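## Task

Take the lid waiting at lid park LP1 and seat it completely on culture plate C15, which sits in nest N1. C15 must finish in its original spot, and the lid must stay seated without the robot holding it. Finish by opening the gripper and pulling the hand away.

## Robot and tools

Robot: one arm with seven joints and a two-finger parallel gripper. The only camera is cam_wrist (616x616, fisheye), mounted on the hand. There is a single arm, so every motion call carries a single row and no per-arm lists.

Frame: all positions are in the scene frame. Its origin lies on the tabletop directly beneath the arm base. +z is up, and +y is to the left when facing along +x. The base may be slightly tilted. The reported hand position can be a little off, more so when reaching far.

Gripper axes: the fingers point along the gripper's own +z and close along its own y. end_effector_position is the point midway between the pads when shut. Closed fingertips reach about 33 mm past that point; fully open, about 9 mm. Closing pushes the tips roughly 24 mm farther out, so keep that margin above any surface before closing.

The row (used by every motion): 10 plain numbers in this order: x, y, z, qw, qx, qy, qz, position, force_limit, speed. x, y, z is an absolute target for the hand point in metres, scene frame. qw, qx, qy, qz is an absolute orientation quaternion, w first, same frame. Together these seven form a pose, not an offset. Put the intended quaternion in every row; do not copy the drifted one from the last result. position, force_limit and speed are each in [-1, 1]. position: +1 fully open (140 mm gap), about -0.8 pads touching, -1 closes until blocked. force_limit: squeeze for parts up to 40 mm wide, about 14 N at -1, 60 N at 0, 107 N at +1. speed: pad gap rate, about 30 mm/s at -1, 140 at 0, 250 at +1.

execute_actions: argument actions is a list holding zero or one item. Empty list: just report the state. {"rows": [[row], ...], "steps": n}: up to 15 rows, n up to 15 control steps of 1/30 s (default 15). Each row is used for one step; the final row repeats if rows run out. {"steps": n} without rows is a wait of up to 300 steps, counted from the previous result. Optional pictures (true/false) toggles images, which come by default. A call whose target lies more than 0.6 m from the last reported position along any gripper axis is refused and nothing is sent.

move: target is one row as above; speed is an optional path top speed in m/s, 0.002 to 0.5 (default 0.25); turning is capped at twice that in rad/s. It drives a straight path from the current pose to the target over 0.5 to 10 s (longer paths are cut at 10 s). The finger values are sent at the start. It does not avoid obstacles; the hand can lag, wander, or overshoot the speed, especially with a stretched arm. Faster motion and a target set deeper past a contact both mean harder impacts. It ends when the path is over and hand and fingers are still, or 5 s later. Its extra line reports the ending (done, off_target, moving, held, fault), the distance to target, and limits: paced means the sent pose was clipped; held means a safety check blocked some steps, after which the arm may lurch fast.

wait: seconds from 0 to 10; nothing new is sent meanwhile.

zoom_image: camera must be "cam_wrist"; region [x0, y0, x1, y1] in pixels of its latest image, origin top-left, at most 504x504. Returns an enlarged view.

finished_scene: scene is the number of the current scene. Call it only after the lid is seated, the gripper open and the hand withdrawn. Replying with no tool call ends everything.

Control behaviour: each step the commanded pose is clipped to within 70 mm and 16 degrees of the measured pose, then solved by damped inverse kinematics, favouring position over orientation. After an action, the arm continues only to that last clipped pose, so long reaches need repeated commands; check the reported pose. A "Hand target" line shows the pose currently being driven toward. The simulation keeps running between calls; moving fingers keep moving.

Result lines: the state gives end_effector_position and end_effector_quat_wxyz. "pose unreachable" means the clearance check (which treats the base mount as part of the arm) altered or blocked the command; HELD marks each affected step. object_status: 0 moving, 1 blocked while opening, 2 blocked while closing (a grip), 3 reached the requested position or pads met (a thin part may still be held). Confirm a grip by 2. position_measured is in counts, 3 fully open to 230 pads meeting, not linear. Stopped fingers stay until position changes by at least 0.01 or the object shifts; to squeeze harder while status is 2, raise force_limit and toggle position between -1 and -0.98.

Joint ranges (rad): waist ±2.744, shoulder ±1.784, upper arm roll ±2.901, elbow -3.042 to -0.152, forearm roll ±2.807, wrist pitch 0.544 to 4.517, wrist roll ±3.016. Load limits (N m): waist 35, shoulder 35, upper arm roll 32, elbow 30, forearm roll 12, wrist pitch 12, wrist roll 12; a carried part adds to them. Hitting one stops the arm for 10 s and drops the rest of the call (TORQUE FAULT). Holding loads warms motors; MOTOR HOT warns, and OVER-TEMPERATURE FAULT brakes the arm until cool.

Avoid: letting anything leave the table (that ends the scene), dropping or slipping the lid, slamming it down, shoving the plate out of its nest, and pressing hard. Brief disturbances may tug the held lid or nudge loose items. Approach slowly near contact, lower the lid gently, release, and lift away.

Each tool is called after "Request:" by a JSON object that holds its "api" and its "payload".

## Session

Request:
{"api": "execute_actions", "payload": {"actions": []}}

Scene clock: 0.00 s of 6000.00 s.
end_effector_position=(+0.4618, -0.0178, +0.1336) position_measured=3 object_status=3 end_effector_quat_wxyz=(-0.295, +0.706, -0.641, -0.066)
Joint positions: [-0.229 -0.155 -0.11  -2.611  0.898  2.36  -1.108]
Joint velocities: [-0.001 -0.001  0.001  0.     0.    -0.     0.001]
Hand target: +0.462, -0.018, +0.134; -0.295, +0.705, -0.641, -0.066

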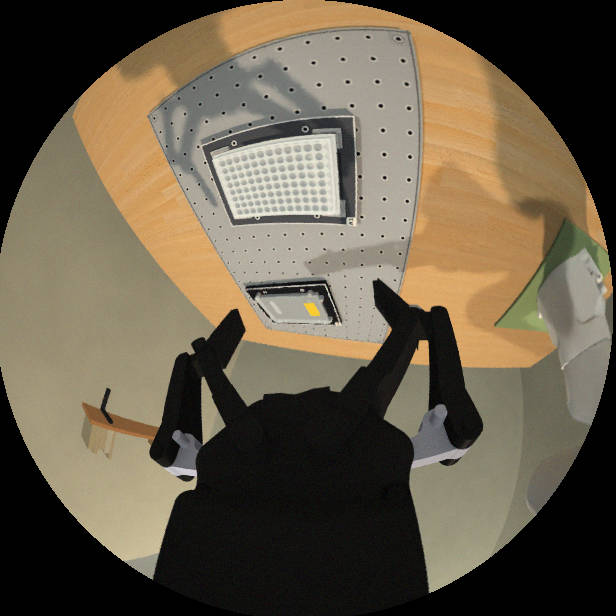

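Request:
{"api": "move", "payload": {"target": [0.51, 0.09, 0.20, 0, 0, 1, 0, 1, 0, 0], "speed": 0.25}}

Scene clock: 13.60 s of 6000.00 s.
end_effector_position=(+0.5097, +0.0967, +0.2015) position_measured=3 object_status=3 end_effector_quat_wxyz=(+0.008, -0.011, +1.000, +0.004)
Joint positions: [-1.35  -0.546  1.389 -2.186  0.61   2.011  1.29 ]
Joint velocities: [-0.002 -0.001  0.001  0.001  0.001 -0.009  0.027]
Hand target: +0.509, +0.099, +0.201; +0.007, -0.004, +1.000, +0.007
Off the commanded pose: 0.007 m, 2 deg.
After step 90, 6.13 s passed at rest.
move: off_target

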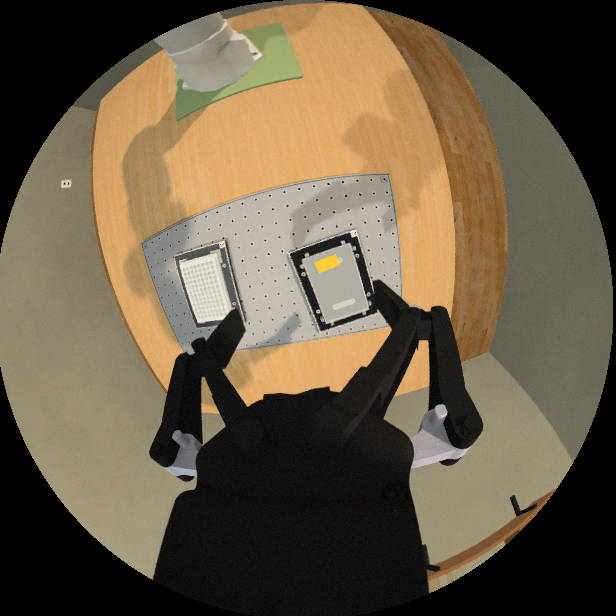

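Request:
{"api": "zoom_image", "payload": {"camera": "cam_wrist", "region": [150, 200, 420, 350]}}

Region (150, 200, 420, 350) of cam_wrist's 616x616 image, scaled by 1.867, with more detail than that image has.

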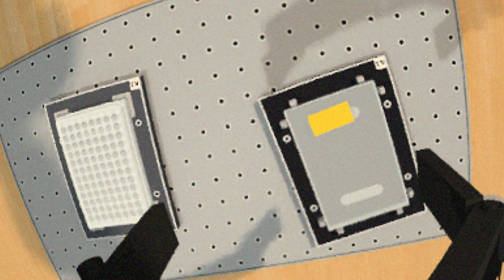

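Request:
{"api": "move", "payload": {"target": [0.546, 0.157, 0.12, 0, -0.0941, 0.9956, 0, 1, 0, 0], "speed": 0.2}}

Scene clock: 33.23 s of 6000.00 s.
end_effector_position=(+0.5430, +0.1583, +0.1209) position_measured=3 object_status=3 end_effector_quat_wxyz=(-0.002, -0.087, +0.996, +0.001)
Joint positions: [-1.681 -0.568  1.852 -2.079  0.664  2.135  1.23 ]
Joint velocities: [-0.006  0.008  0.01   0.001  0.001  0.011 -0.018]
Hand target: +0.545, +0.160, +0.122; +0.001, -0.094, +0.996, +0.002
Off the commanded pose: 0.003 m, 1 deg.
After step 90, 15.50 s passed at rest.
move: done

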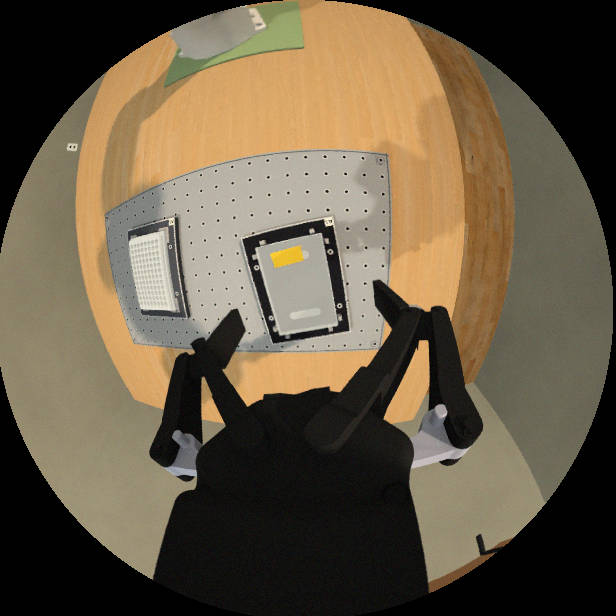

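Request:
{"api": "zoom_image", "payload": {"camera": "cam_wrist", "region": [200, 190, 420, 360]}}

Region (200, 190, 420, 360) of cam_wrist's 616x616 image, scaled by 2.291, with more detail than that image has; it fills the top 389 rows of this view, and the rest is white.

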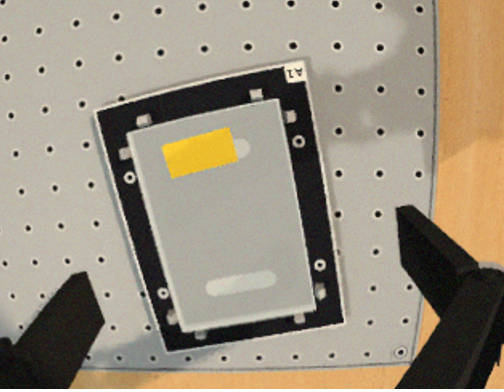

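Request:
{"api": "move", "payload": {"target": [0.565, 0.150, 0.078, 0, -0.1175, 0.9931, 0, 1, 0, 0], "speed": 0.1}}

Scene clock: 55.10 s of 6000.00 s.
end_effector_position=(+0.5631, +0.1496, +0.0775) position_measured=3 object_status=3 end_effector_quat_wxyz=(-0.003, -0.110, +0.994, -0.000)
Joint positions: [-1.858 -0.63   2.021 -2.034  0.713  2.195  1.143]
Joint velocities: [-0.006  0.005  0.008  0.001  0.001  0.012 -0.025]
Hand target: +0.566, +0.151, +0.079; +0.001, -0.117, +0.993, +0.000
Off the commanded pose: 0.002 m, 1 deg.
After step 90, 17.87 s passed at rest.
move: done

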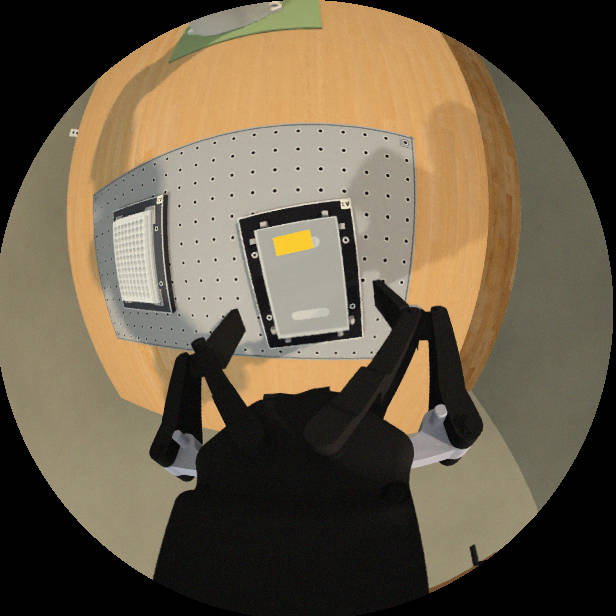

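Request:
{"api": "zoom_image", "payload": {"camera": "cam_wrist", "region": [200, 190, 420, 360]}}

Region (200, 190, 420, 360) of cam_wrist's 616x616 image, scaled by 2.291, with more detail than that image has; it fills the top 389 rows of this view, and the rest is white.

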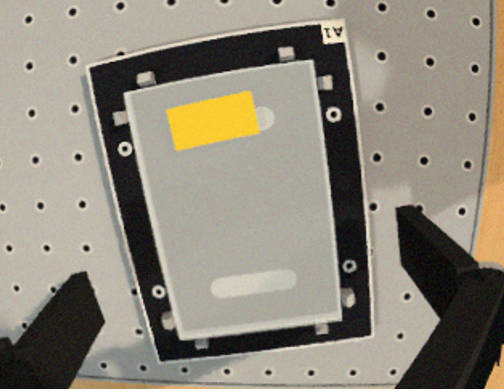

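Request:
{"api": "move", "payload": {"target": [0.5645, 0.1515, 0.066, 0, -0.1175, 0.9931, 0, 0.55, 0, 0], "speed": 0.04}}

Scene clock: 62.90 s of 6000.00 s.
end_effector_position=(+0.5636, +0.1518, +0.0669) position_measured=59 object_status=3 end_effector_quat_wxyz=(-0.002, -0.116, +0.993, -0.001)
Joint positions: [-1.878 -0.639  2.052 -2.035  0.723  2.216  1.131]
Joint velocities: [-0.009 -0.001  0.009  0.     0.001  0.015 -0.004]
Hand target: +0.565, +0.152, +0.066; +0.000, -0.117, +0.993, +0.000
Off the commanded pose: 0.001 m, 0 deg.
After step 90, 4.07 s passed at rest.
move: done

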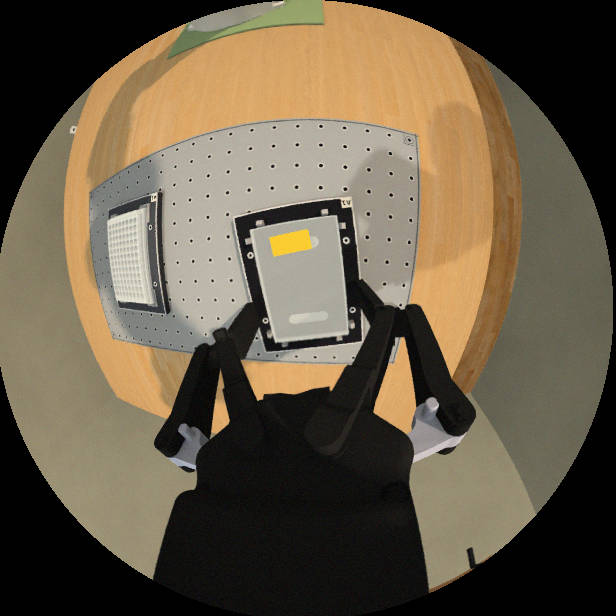

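Request:
{"api": "zoom_image", "payload": {"camera": "cam_wrist", "region": [200, 200, 420, 380]}}

Region (200, 200, 420, 380) of cam_wrist's 616x616 image, scaled by 2.291, with more detail than that image has; it fills the top 412 rows of this view, and the rest is white.

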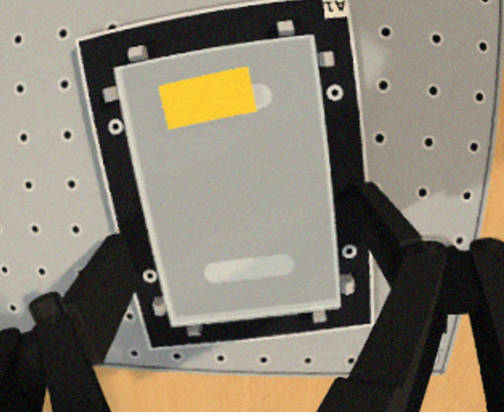

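Request:
{"api": "execute_actions", "payload": {"actions": [{"rows": [[0.5647,0.1505,0.0656,0,-0.1175,0.9931,0,0.55,0,0],[0.5647,0.1505,0.0652,0,-0.1175,0.9931,0,0.55,0,0],[0.5647,0.1505,0.0648,0,-0.1175,0.9931,0,0.55,0,0],[0.5647,0.1505,0.0644,0,-0.1175,0.9931,0,0.55,0,0],[0.5647,0.1505,0.0640,0,-0.1175,0.9931,0,0.55,0,0],[0.5647,0.1505,0.0636,0,-0.1175,0.9931,0,0.55,0,0],[0.5647,0.1505,0.0632,0,-0.1175,0.9931,0,0.55,0,0],[0.5647,0.1505,0.0628,0,-0.1175,0.9931,0,0.55,0,0],[0.5647,0.1505,0.0624,0,-0.1175,0.9931,0,0.55,0,0],[0.5647,0.1505,0.0620,0,-0.1175,0.9931,0,0.55,0,0],[0.5647,0.1505,0.0616,0,-0.1175,0.9931,0,0.55,0,0],[0.5647,0.1505,0.0612,0,-0.1175,0.9931,0,0.55,0,0],[0.5647,0.1505,0.0608,0,-0.1175,0.9931,0,0.55,0,0],[0.5647,0.1505,0.0604,0,-0.1175,0.9931,0,0.55,0,0],[0.5647,0.1505,0.0600,0,-0.1175,0.9931,0,0.55,0,0]], "steps": 15}], "pictures": false}}

Scene clock: 71.87 s of 6000.00 s.
end_effector_position=(+0.5642, +0.1508, +0.0627) position_measured=59 object_status=3 end_effector_quat_wxyz=(-0.001, -0.116, +0.993, -0.000)
Joint positions: [-1.891 -0.641  2.067 -2.036  0.726  2.226  1.126]
Joint velocities: [-0.016  0.008  0.008  0.     0.008  0.001 -0.02 ]
Hand target: +0.565, +0.151, +0.060; +0.000, -0.117, +0.993, +0.000
Off the commanded pose: 0.003 m, 0 deg.
Steps of this call (steps 1 to 90: nothing new was sent; then 5.47 s passed at rest; steps 91 to 105: all 15 steps of this action). Readings (end_effector_position | what the end effector reports):
91: (+0.5642, +0.1515, +0.0667) | position_measured=59 object_status=3
92: (+0.5642, +0.1513, +0.0666) | position_measured=59 object_status=3
94: (+0.5643, +0.1509, +0.0661) | position_measured=59 object_status=3
98: (+0.5643, +0.1506, +0.0650) | position_measured=59 object_status=3
105: the state above

Request:
{"api": "execute_actions", "payload": {"actions": [{"rows": [[0.5647,0.1505,0.0596,0,-0.1175,0.9931,0,0.55,0,0],[0.5647,0.1505,0.0592,0,-0.1175,0.9931,0,0.55,0,0],[0.5647,0.1505,0.0588,0,-0.1175,0.9931,0,0.55,0,0],[0.5647,0.1505,0.0584,0,-0.1175,0.9931,0,0.55,0,0],[0.5647,0.1505,0.0580,0,-0.1175,0.9931,0,0.55,0,0],[0.5647,0.1505,0.0576,0,-0.1175,0.9931,0,0.55,0,0],[0.5647,0.1505,0.0572,0,-0.1175,0.9931,0,0.55,0,0],[0.5647,0.1505,0.0568,0,-0.1175,0.9931,0,0.55,0,0],[0.5647,0.1505,0.0564,0,-0.1175,0.9931,0,0.55,0,0],[0.5647,0.1505,0.0560,0,-0.1175,0.9931,0,0.55,0,0]], "steps": 15}], "pictures": false}}

Scene clock: 75.70 s of 6000.00 s.
end_effector_position=(+0.5649, +0.1506, +0.0622) position_measured=59 object_status=3 end_effector_quat_wxyz=(-0.001, -0.120, +0.993, +0.003)
Joint positions: [-1.896 -0.64   2.069 -2.036  0.733  2.227  1.11 ]
Joint velocities: [-0.002 -0.    -0.001  0.001  0.006  0.    -0.018]
Hand target: +0.565, +0.151, +0.056; -0.000, -0.117, +0.993, +0.000
Off the commanded pose: 0.006 m, 0 deg.
Steps of this call (steps 1 to 90: nothing new was sent; then 0.33 s passed at rest; steps 91 to 105: all 15 steps of this action). Readings (end_effector_position | what the end effector reports):
91: (+0.5645, +0.1508, +0.0626) | position_measured=59 object_status=3
92: (+0.5645, +0.1507, +0.0626) | position_measured=59 object_status=3
94: (+0.5645, +0.1507, +0.0625) | position_measured=59 object_status=3
98: (+0.5647, +0.1507, +0.0623) | position_measured=59 object_status=3
105: the state above

Request:
{"api": "move", "payload": {"target": [0.5647, 0.1505, 0.0705, 0, -0.1175, 0.9931, 0, 0.55, 0, 0], "speed": 0.03}}

Scene clock: 78.73 s of 6000.00 s.
end_effector_position=(+0.5660, +0.1510, +0.0701) position_measured=59 object_status=3 end_effector_quat_wxyz=(+0.002, -0.121, +0.993, +0.001)
Joint positions: [-1.872 -0.637  2.043 -2.036  0.729  2.218  1.114]
Joint velocities: [ 0.009  0.001 -0.011  0.001 -0.    -0.011  0.008]
Hand target: +0.565, +0.150, +0.070; -0.000, -0.118, +0.993, -0.000
Off the commanded pose: 0.001 m, 0 deg.
move: done

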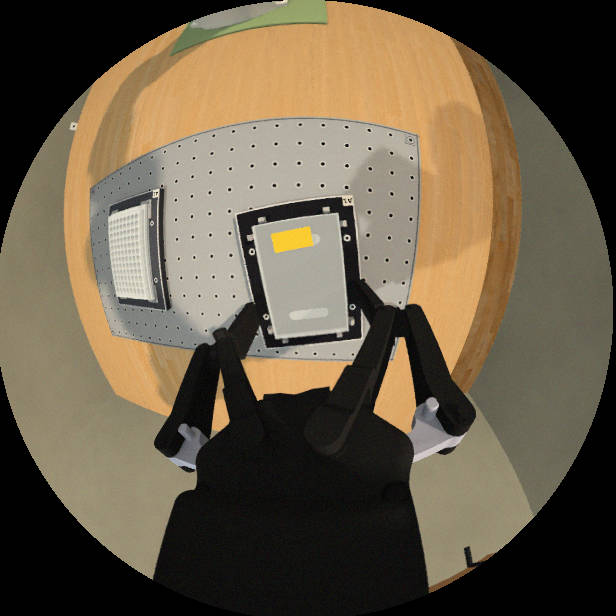

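Request:
{"api": "execute_actions", "payload": {"actions": [{"rows": [[0.5647,0.1505,0.0705,0,-0.1175,0.9931,0,-1,-0.2,-0.5]], "steps": 15}], "pictures": false}}

Request:
{"api": "wait", "payload": {"seconds": 0.5}}

Scene clock: 80.63 s of 6000.00 s.
end_effector_position=(+0.5658, +0.1512, +0.0711) position_measured=103 object_status=0 end_effector_quat_wxyz=(+0.002, -0.119, +0.993, +0.001)
Joint positions: [-1.87  -0.637  2.04  -2.036  0.729  2.215  1.117]
Joint velocities: [-0.     0.     0.002 -0.001  0.    -0.     0.001]
Hand target: +0.565, +0.150, +0.070; +0.000, -0.118, +0.993, -0.000
Off the commanded pose: 0.001 m, 0 deg.
Steps of this call (steps 1 to 42: nothing new was sent; steps 43 to 57: all 15 steps of this action). Readings (end_effector_position | what the end effector reports):
43: (+0.5656, +0.1511, +0.0703) | position_measured=59 object_status=0
44: (+0.5656, +0.1511, +0.0703) | position_measured=63 object_status=0
46: (+0.5655, +0.1511, +0.0703) | position_measured=72 object_status=0
50: (+0.5655, +0.1511, +0.0704) | position_measured=90 object_status=0
57: the state above

Scene clock: 81.13 s of 6000.00 s.
end_effector_position=(+0.5658, +0.1512, +0.0711) position_measured=103 object_status=2 end_effector_quat_wxyz=(+0.002, -0.119, +0.993, +0.001)
Joint positions: [-1.87  -0.637  2.04  -2.036  0.729  2.215  1.117]
Joint velocities: [ 0.001 -0.     0.001  0.001  0.    -0.001 -0.002]
Hand target: +0.565, +0.150, +0.070; +0.000, -0.118, +0.993, -0.000
Off the commanded pose: 0.001 m, 0 deg.
Steps of this call (steps 1 to 15: nothing new was sent). Readings (end_effector_position | what the end effector reports):
1: (+0.5658, +0.1512, +0.0711) | position_measured=103 object_status=2
2: (+0.5658, +0.1512, +0.0711) | position_measured=103 object_status=2
4: (+0.5658, +0.1512, +0.0711) | position_measured=103 object_status=2
8: (+0.5658, +0.1512, +0.0711) | position_measured=103 object_status=2
15: the state above

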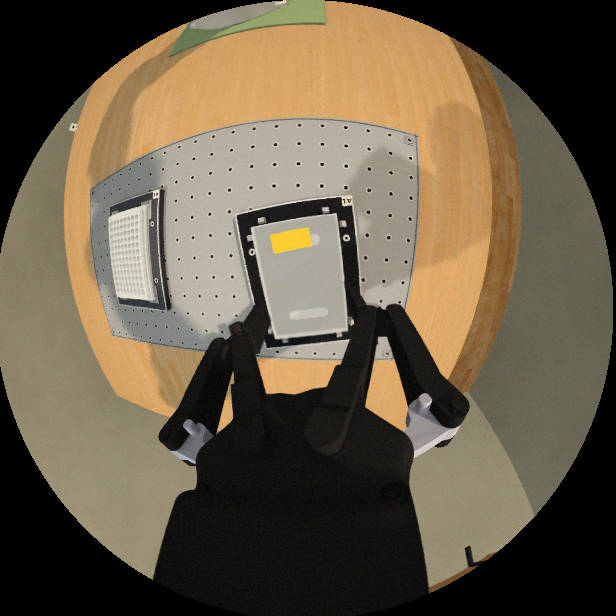

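Request:
{"api": "move", "payload": {"target": [0.5647, 0.1505, 0.13, 0, -0.1175, 0.9931, 0, -1, -0.2, -0.5], "speed": 0.08}}

Request:
{"api": "move", "payload": {"target": [0.531, -0.097, 0.16, 0, 0, 1, 0, -1, -0.2, -0.5], "speed": 0.12}}

Scene clock: 133.17 s of 6000.00 s.
end_effector_position=(+0.5654, +0.1502, +0.1295) position_measured=103 object_status=2 end_effector_quat_wxyz=(+0.002, -0.121, +0.993, +0.001)
Joint positions: [-1.771 -0.576  1.901 -2.009  0.648  2.113  1.158]
Joint velocities: [ 0.002 -0.005 -0.005  0.    -0.    -0.015  0.008]
Hand target: +0.564, +0.150, +0.130; -0.000, -0.118, +0.993, -0.000
Off the commanded pose: 0.001 m, 0 deg.
After step 90, 47.80 s passed at rest.
move: done

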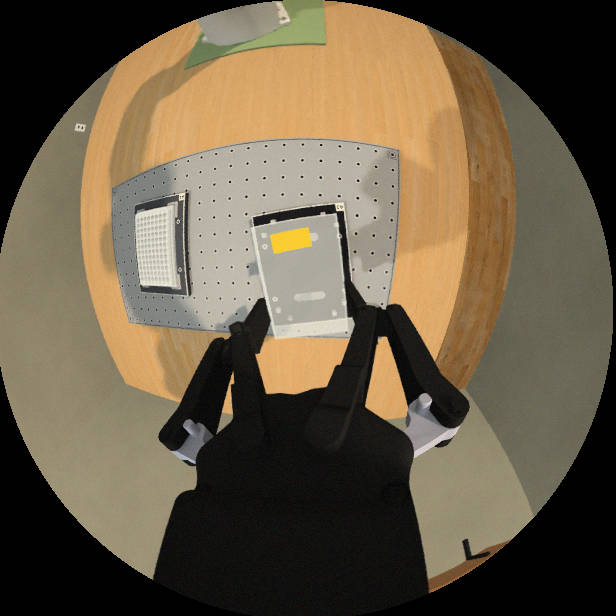

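Scene clock: 135.67 s of 6000.00 s.
end_effector_position=(+0.5357, -0.1014, +0.1590) position_measured=103 object_status=2 end_effector_quat_wxyz=(+0.003, +0.008, +1.000, -0.003)
Joint positions: [-1.963 -0.457  1.678 -2.143  0.538  2.13   1.024]
Joint velocities: [-0.     0.002  0.002  0.001 -0.007 -0.    -0.016]
Hand target: +0.536, -0.101, +0.159; +0.002, +0.000, +1.000, -0.004
Off the commanded pose: 0.006 m, 1 deg.
move: off_target

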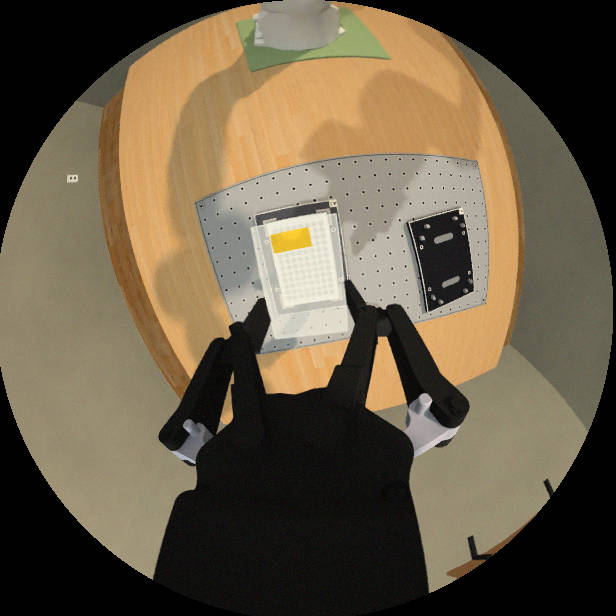

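Request:
{"api": "zoom_image", "payload": {"camera": "cam_wrist", "region": [230, 190, 380, 350]}}

Region (230, 190, 380, 350) of cam_wrist's 616x616 image, scaled by 3.150, with more detail than that image has; it fills the left 472 columns of this view, and the rest is white.

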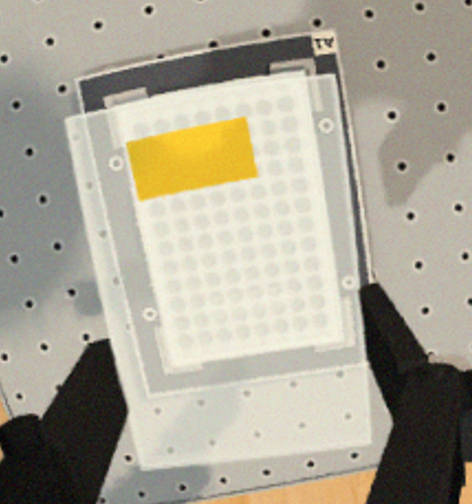

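Request:
{"api": "move", "payload": {"target": [0.5267, -0.104, 0.105, 0, -0.0113, 0.9999, 0, -1, -0.2, -0.5], "speed": 0.06}}

Scene clock: 144.70 s of 6000.00 s.
end_effector_position=(+0.5265, -0.1034, +0.1058) position_measured=103 object_status=2 end_effector_quat_wxyz=(-0.002, -0.007, +1.000, -0.000)
Joint positions: [-2.095 -0.46   1.844 -2.205  0.576  2.245  0.963]
Joint velocities: [-0.007  0.008  0.007 -0.001  0.001  0.017 -0.011]
Hand target: +0.527, -0.104, +0.105; +0.001, -0.011, +1.000, -0.000
Off the commanded pose: 0.001 m, 1 deg.
After step 90, 4.67 s passed at rest.
move: done

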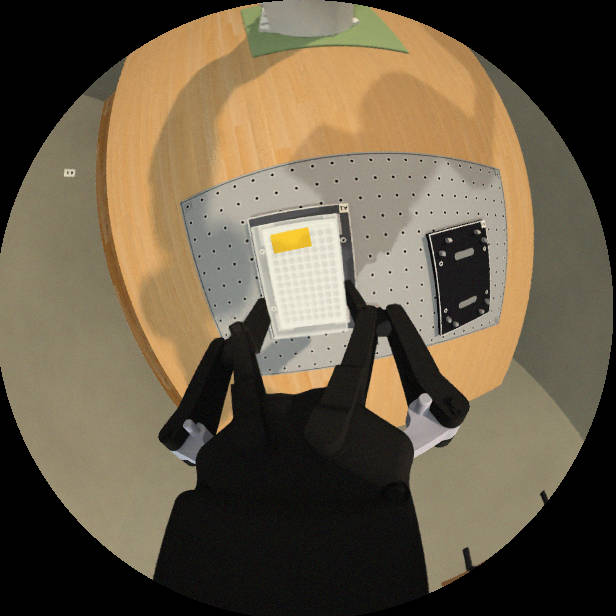

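Request:
{"api": "zoom_image", "payload": {"camera": "cam_wrist", "region": [230, 190, 380, 350]}}

Region (230, 190, 380, 350) of cam_wrist's 616x616 image, scaled by 3.150, with more detail than that image has; it fills the left 472 columns of this view, and the rest is white.

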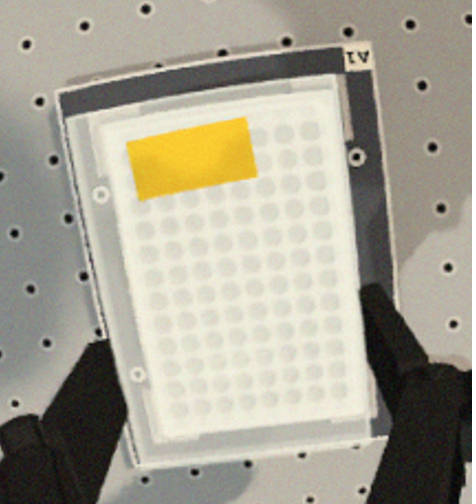

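Request:
{"api": "move", "payload": {"target": [0.5299, -0.1012, 0.092, 0, -0.0113, 0.9999, 0, -1, -0.2, -0.5], "speed": 0.03}}

Scene clock: 163.63 s of 6000.00 s.
end_effector_position=(+0.5282, -0.1009, +0.0921) position_measured=103 object_status=2 end_effector_quat_wxyz=(-0.003, -0.009, +1.000, +0.000)
Joint positions: [-2.141 -0.472  1.903 -2.206  0.593  2.268  0.955]
Joint velocities: [-0.011 -0.     0.01   0.001 -0.     0.014 -0.002]
Hand target: +0.530, -0.101, +0.092; +0.000, -0.011, +1.000, +0.000
Off the commanded pose: 0.002 m, 0 deg.
After step 90, 15.17 s passed at rest.
move: done

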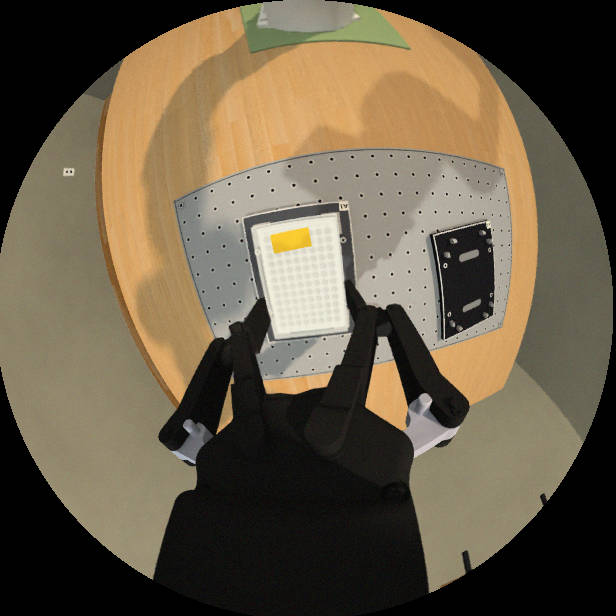

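Request:
{"api": "zoom_image", "payload": {"camera": "cam_wrist", "region": [230, 190, 380, 350]}}

Region (230, 190, 380, 350) of cam_wrist's 616x616 image, scaled by 3.150, with more detail than that image has; it fills the left 472 columns of this view, and the rest is white.

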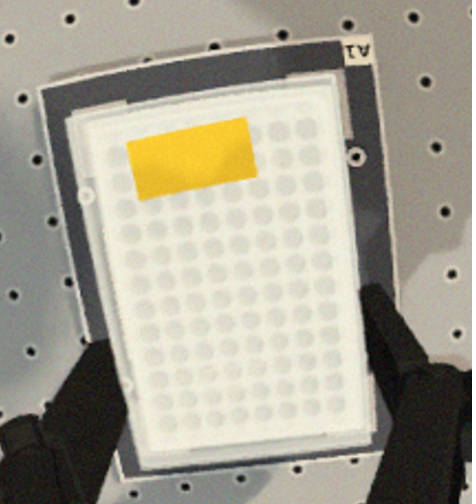

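Request:
{"api": "execute_actions", "payload": {"actions": [{"rows": [[0.5299,-0.1005,0.0915,0,-0.0113,0.9999,0,-1,-0.2,-0.5],[0.5299,-0.1005,0.0910,0,-0.0113,0.9999,0,-1,-0.2,-0.5],[0.5299,-0.1005,0.0905,0,-0.0113,0.9999,0,-1,-0.2,-0.5],[0.5299,-0.1005,0.0900,0,-0.0113,0.9999,0,-1,-0.2,-0.5],[0.5299,-0.1005,0.0895,0,-0.0113,0.9999,0,-1,-0.2,-0.5],[0.5299,-0.1005,0.0890,0,-0.0113,0.9999,0,-1,-0.2,-0.5],[0.5299,-0.1005,0.0885,0,-0.0113,0.9999,0,-1,-0.2,-0.5],[0.5299,-0.1005,0.0880,0,-0.0113,0.9999,0,-1,-0.2,-0.5],[0.5299,-0.1005,0.0875,0,-0.0113,0.9999,0,-1,-0.2,-0.5],[0.5299,-0.1005,0.0870,0,-0.0113,0.9999,0,-1,-0.2,-0.5],[0.5299,-0.1005,0.0865,0,-0.0113,0.9999,0,-1,-0.2,-0.5],[0.5299,-0.1005,0.0860,0,-0.0113,0.9999,0,-1,-0.2,-0.5],[0.5299,-0.1005,0.0855,0,-0.0113,0.9999,0,-1,-0.2,-0.5],[0.5299,-0.1005,0.0850,0,-0.0113,0.9999,0,-1,-0.2,-0.5],[0.5299,-0.1005,0.0845,0,-0.0113,0.9999,0,-1,-0.2,-0.5]], "steps": 15}], "pictures": false}}

Scene clock: 178.03 s of 6000.00 s.
end_effector_position=(+0.5291, -0.0999, +0.0866) position_measured=103 object_status=2 end_effector_quat_wxyz=(-0.002, -0.010, +1.000, +0.000)
Joint positions: [-2.16  -0.474  1.929 -2.207  0.598  2.282  0.952]
Joint velocities: [-0.045 -0.01   0.056 -0.006  0.014  0.029 -0.005]
Hand target: +0.530, -0.100, +0.085; +0.000, -0.011, +1.000, +0.000
Off the commanded pose: 0.002 m, 0 deg.
Steps of this call (steps 1 to 90: nothing new was sent; then 10.90 s passed at rest; steps 91 to 105: all 15 steps of this action). Readings (end_effector_position | what the end effector reports):
91: (+0.5287, -0.1013, +0.0920) | position_measured=103 object_status=2
92: (+0.5288, -0.1011, +0.0919) | position_measured=103 object_status=2
94: (+0.5289, -0.1007, +0.0914) | position_measured=103 object_status=2
98: (+0.5292, -0.1001, +0.0900) | position_measured=103 object_status=2
105: the state above

Request:
{"api": "wait", "payload": {"seconds": 0.5}}

Scene clock: 179.13 s of 6000.00 s.
end_effector_position=(+0.5297, -0.1002, +0.0857) position_measured=103 object_status=2 end_effector_quat_wxyz=(-0.001, -0.010, +1.000, -0.000)
Joint positions: [-2.164 -0.475  1.933 -2.208  0.6    2.287  0.95 ]
Joint velocities: [-0.     0.001  0.001 -0.001  0.    -0.    -0.   ]
Hand target: +0.530, -0.100, +0.085; +0.000, -0.011, +1.000, +0.000
Off the commanded pose: 0.001 m, 0 deg.
Steps of this call (steps 1 to 33: nothing new was sent). Readings (end_effector_position | what the end effector reports):
1: (+0.5291, -0.0999, +0.0862) | position_measured=103 object_status=2
2: (+0.5292, -0.0999, +0.0860) | position_measured=103 object_status=2
4: (+0.5294, -0.1000, +0.0858) | position_measured=103 object_status=2
8: (+0.5296, -0.1001, +0.0857) | position_measured=103 object_status=2
33: the state above

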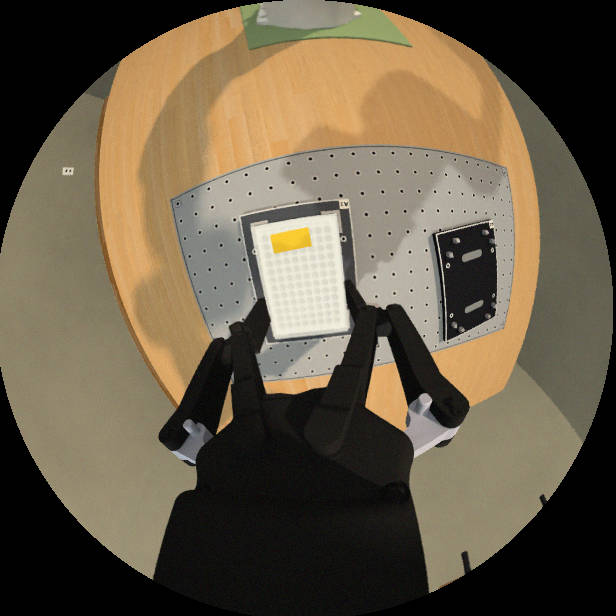

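Request:
{"api": "execute_actions", "payload": {"actions": [{"rows": [[0.5299,-0.1005,0.0841,0,-0.0113,0.9999,0,-1,-0.2,-0.5],[0.5299,-0.1005,0.0837,0,-0.0113,0.9999,0,-1,-0.2,-0.5],[0.5299,-0.1005,0.0833,0,-0.0113,0.9999,0,-1,-0.2,-0.5],[0.5299,-0.1005,0.0829,0,-0.0113,0.9999,0,-1,-0.2,-0.5],[0.5299,-0.1005,0.0825,0,-0.0113,0.9999,0,-1,-0.2,-0.5],[0.5299,-0.1005,0.0821,0,-0.0113,0.9999,0,-1,-0.2,-0.5],[0.5299,-0.1005,0.0817,0,-0.0113,0.9999,0,-1,-0.2,-0.5],[0.5299,-0.1005,0.0813,0,-0.0113,0.9999,0,-1,-0.2,-0.5],[0.5299,-0.1005,0.0809,0,-0.0113,0.9999,0,-1,-0.2,-0.5],[0.5299,-0.1005,0.0805,0,-0.0113,0.9999,0,-1,-0.2,-0.5],[0.5299,-0.1005,0.0801,0,-0.0113,0.9999,0,-1,-0.2,-0.5],[0.5299,-0.1005,0.0797,0,-0.0113,0.9999,0,-1,-0.2,-0.5],[0.5299,-0.1005,0.0793,0,-0.0113,0.9999,0,-1,-0.2,-0.5],[0.5299,-0.1005,0.0789,0,-0.0113,0.9999,0,-1,-0.2,-0.5],[0.5299,-0.1005,0.0785,0,-0.0113,0.9999,0,-1,-0.2,-0.5]], "steps": 15}], "pictures": false}}

Scene clock: 183.67 s of 6000.00 s.
end_effector_position=(+0.5299, -0.1003, +0.0817) position_measured=103 object_status=2 end_effector_quat_wxyz=(-0.001, -0.009, +1.000, +0.000)
Joint positions: [-2.18  -0.475  1.951 -2.209  0.603  2.295  0.949]
Joint velocities: [-0.026  0.009  0.018  0.001  0.004 -0.001  0.001]
Hand target: +0.530, -0.100, +0.079; +0.000, -0.011, +1.000, -0.000
Off the commanded pose: 0.003 m, 0 deg.
Steps of this call (steps 1 to 90: nothing new was sent; then 1.03 s passed at rest; steps 91 to 105: all 15 steps of this action). Readings (end_effector_position | what the end effector reports):
91: (+0.5297, -0.1003, +0.0855) | position_measured=103 object_status=2
92: (+0.5297, -0.1003, +0.0852) | position_measured=103 object_status=2
94: (+0.5297, -0.1002, +0.0847) | position_measured=103 object_status=2
98: (+0.5297, -0.1001, +0.0833) | position_measured=103 object_status=2
105: the state above

Request:
{"api": "wait", "payload": {"seconds": 0.3}}

Scene clock: 184.80 s of 6000.00 s.
end_effector_position=(+0.5302, -0.1005, +0.0817) position_measured=103 object_status=2 end_effector_quat_wxyz=(-0.001, -0.009, +1.000, +0.001)
Joint positions: [-2.182 -0.475  1.953 -2.208  0.603  2.296  0.949]
Joint velocities: [-0.001 -0.     0.001  0.    -0.    -0.    -0.001]
Hand target: +0.530, -0.100, +0.079; +0.000, -0.011, +1.000, -0.000
Off the commanded pose: 0.003 m, 0 deg.
Steps of this call (steps 1 to 34: nothing new was sent). Readings (end_effector_position | what the end effector reports):
1: (+0.5300, -0.1003, +0.0817) | position_measured=103 object_status=2
2: (+0.5300, -0.1004, +0.0817) | position_measured=103 object_status=2
4: (+0.5301, -0.1004, +0.0817) | position_measured=103 object_status=2
8: (+0.5301, -0.1005, +0.0817) | position_measured=103 object_status=2
34: the state above

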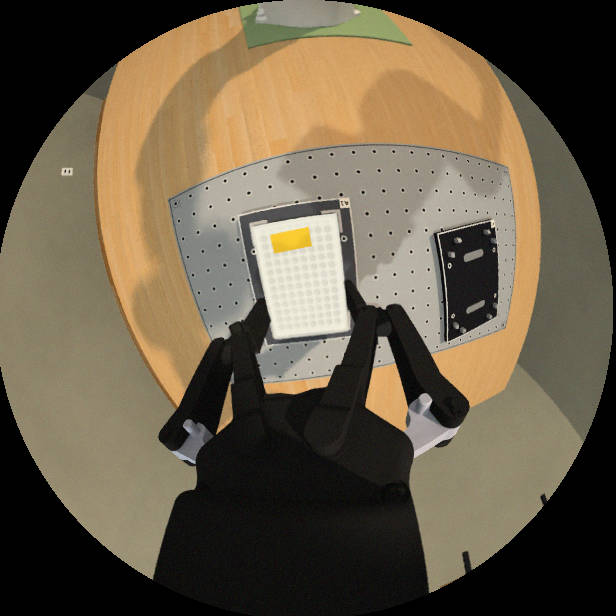

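Request:
{"api": "zoom_image", "payload": {"camera": "cam_wrist", "region": [230, 190, 380, 350]}}

Region (230, 190, 380, 350) of cam_wrist's 616x616 image, scaled by 3.150, with more detail than that image has; it fills the left 472 columns of this view, and the rest is white.

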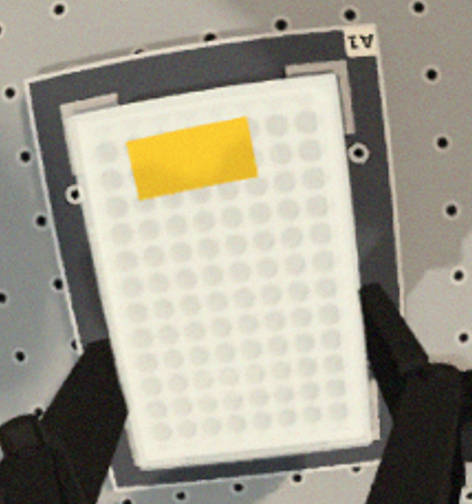

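Request:
{"api": "execute_actions", "payload": {"actions": [{"rows": [[0.5302,-0.1005,0.0822,0,-0.0113,0.9999,0.001,0.4,-0.2,-0.3]], "steps": 15}], "pictures": false}}

Request:
{"api": "move", "payload": {"target": [0.5302, -0.1005, 0.16, 0, -0.0113, 0.9999, 0, 1, 0, 0], "speed": 0.12}}

Scene clock: 192.53 s of 6000.00 s.
end_effector_position=(+0.5304, -0.1004, +0.0822) position_measured=78 object_status=3 end_effector_quat_wxyz=(-0.000, -0.009, +1.000, +0.001)
Joint positions: [-2.182 -0.473  1.952 -2.208  0.603  2.296  0.949]
Joint velocities: [0.001 0.001 0.002 0.001 0.    0.001 0.   ]
Hand target: +0.530, -0.101, +0.082; -0.000, -0.011, +1.000, +0.001
Off the commanded pose: 0.000 m, 0 deg.
Steps of this call (steps 1 to 90: nothing new was sent; then 4.23 s passed at rest; steps 91 to 105: all 15 steps of this action). Readings (end_effector_position | what the end effector reports):
91: (+0.5303, -0.1005, +0.0820) | position_measured=103 object_status=0
92: (+0.5304, -0.1004, +0.0822) | position_measured=103 object_status=0
94: (+0.5304, -0.1004, +0.0822) | position_measured=87 object_status=0
98: (+0.5304, -0.1004, +0.0822) | position_measured=78 object_status=0
105: the state above

Scene clock: 194.00 s of 6000.00 s.
end_effector_position=(+0.5306, -0.1014, +0.1595) position_measured=3 object_status=3 end_effector_quat_wxyz=(+0.002, -0.016, +1.000, -0.000)
Joint positions: [-1.953 -0.397  1.679 -2.16   0.476  2.151  1.013]
Joint velocities: [ 0.001 -0.005 -0.005  0.     0.001 -0.012  0.007]
Hand target: +0.529, -0.101, +0.160; -0.001, -0.012, +1.000, -0.000
Off the commanded pose: 0.001 m, 1 deg.
move: done

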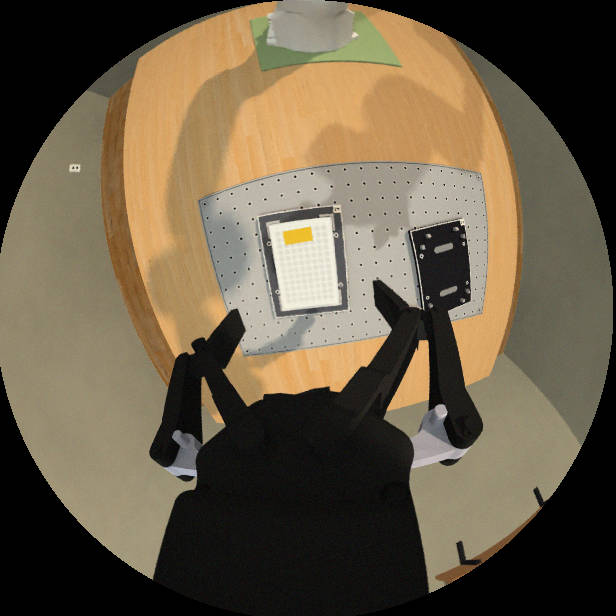

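Request:
{"api": "zoom_image", "payload": {"camera": "cam_wrist", "region": [240, 190, 370, 330]}}

Region (240, 190, 370, 330) of cam_wrist's 616x616 image, scaled by 3.600, with more detail than that image has; it fills the left 468 columns of this view, and the rest is white.

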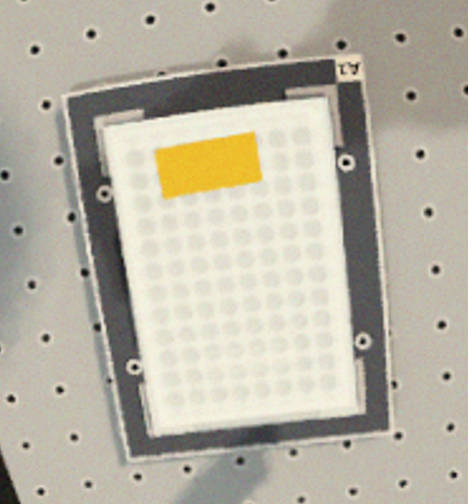

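The lid looks fully down on the plate and the arm is clear, so I'm ending scene 2.

Request:
{"api": "finished_scene", "payload": {"scene": 2}}

The scene is finished: the task was done.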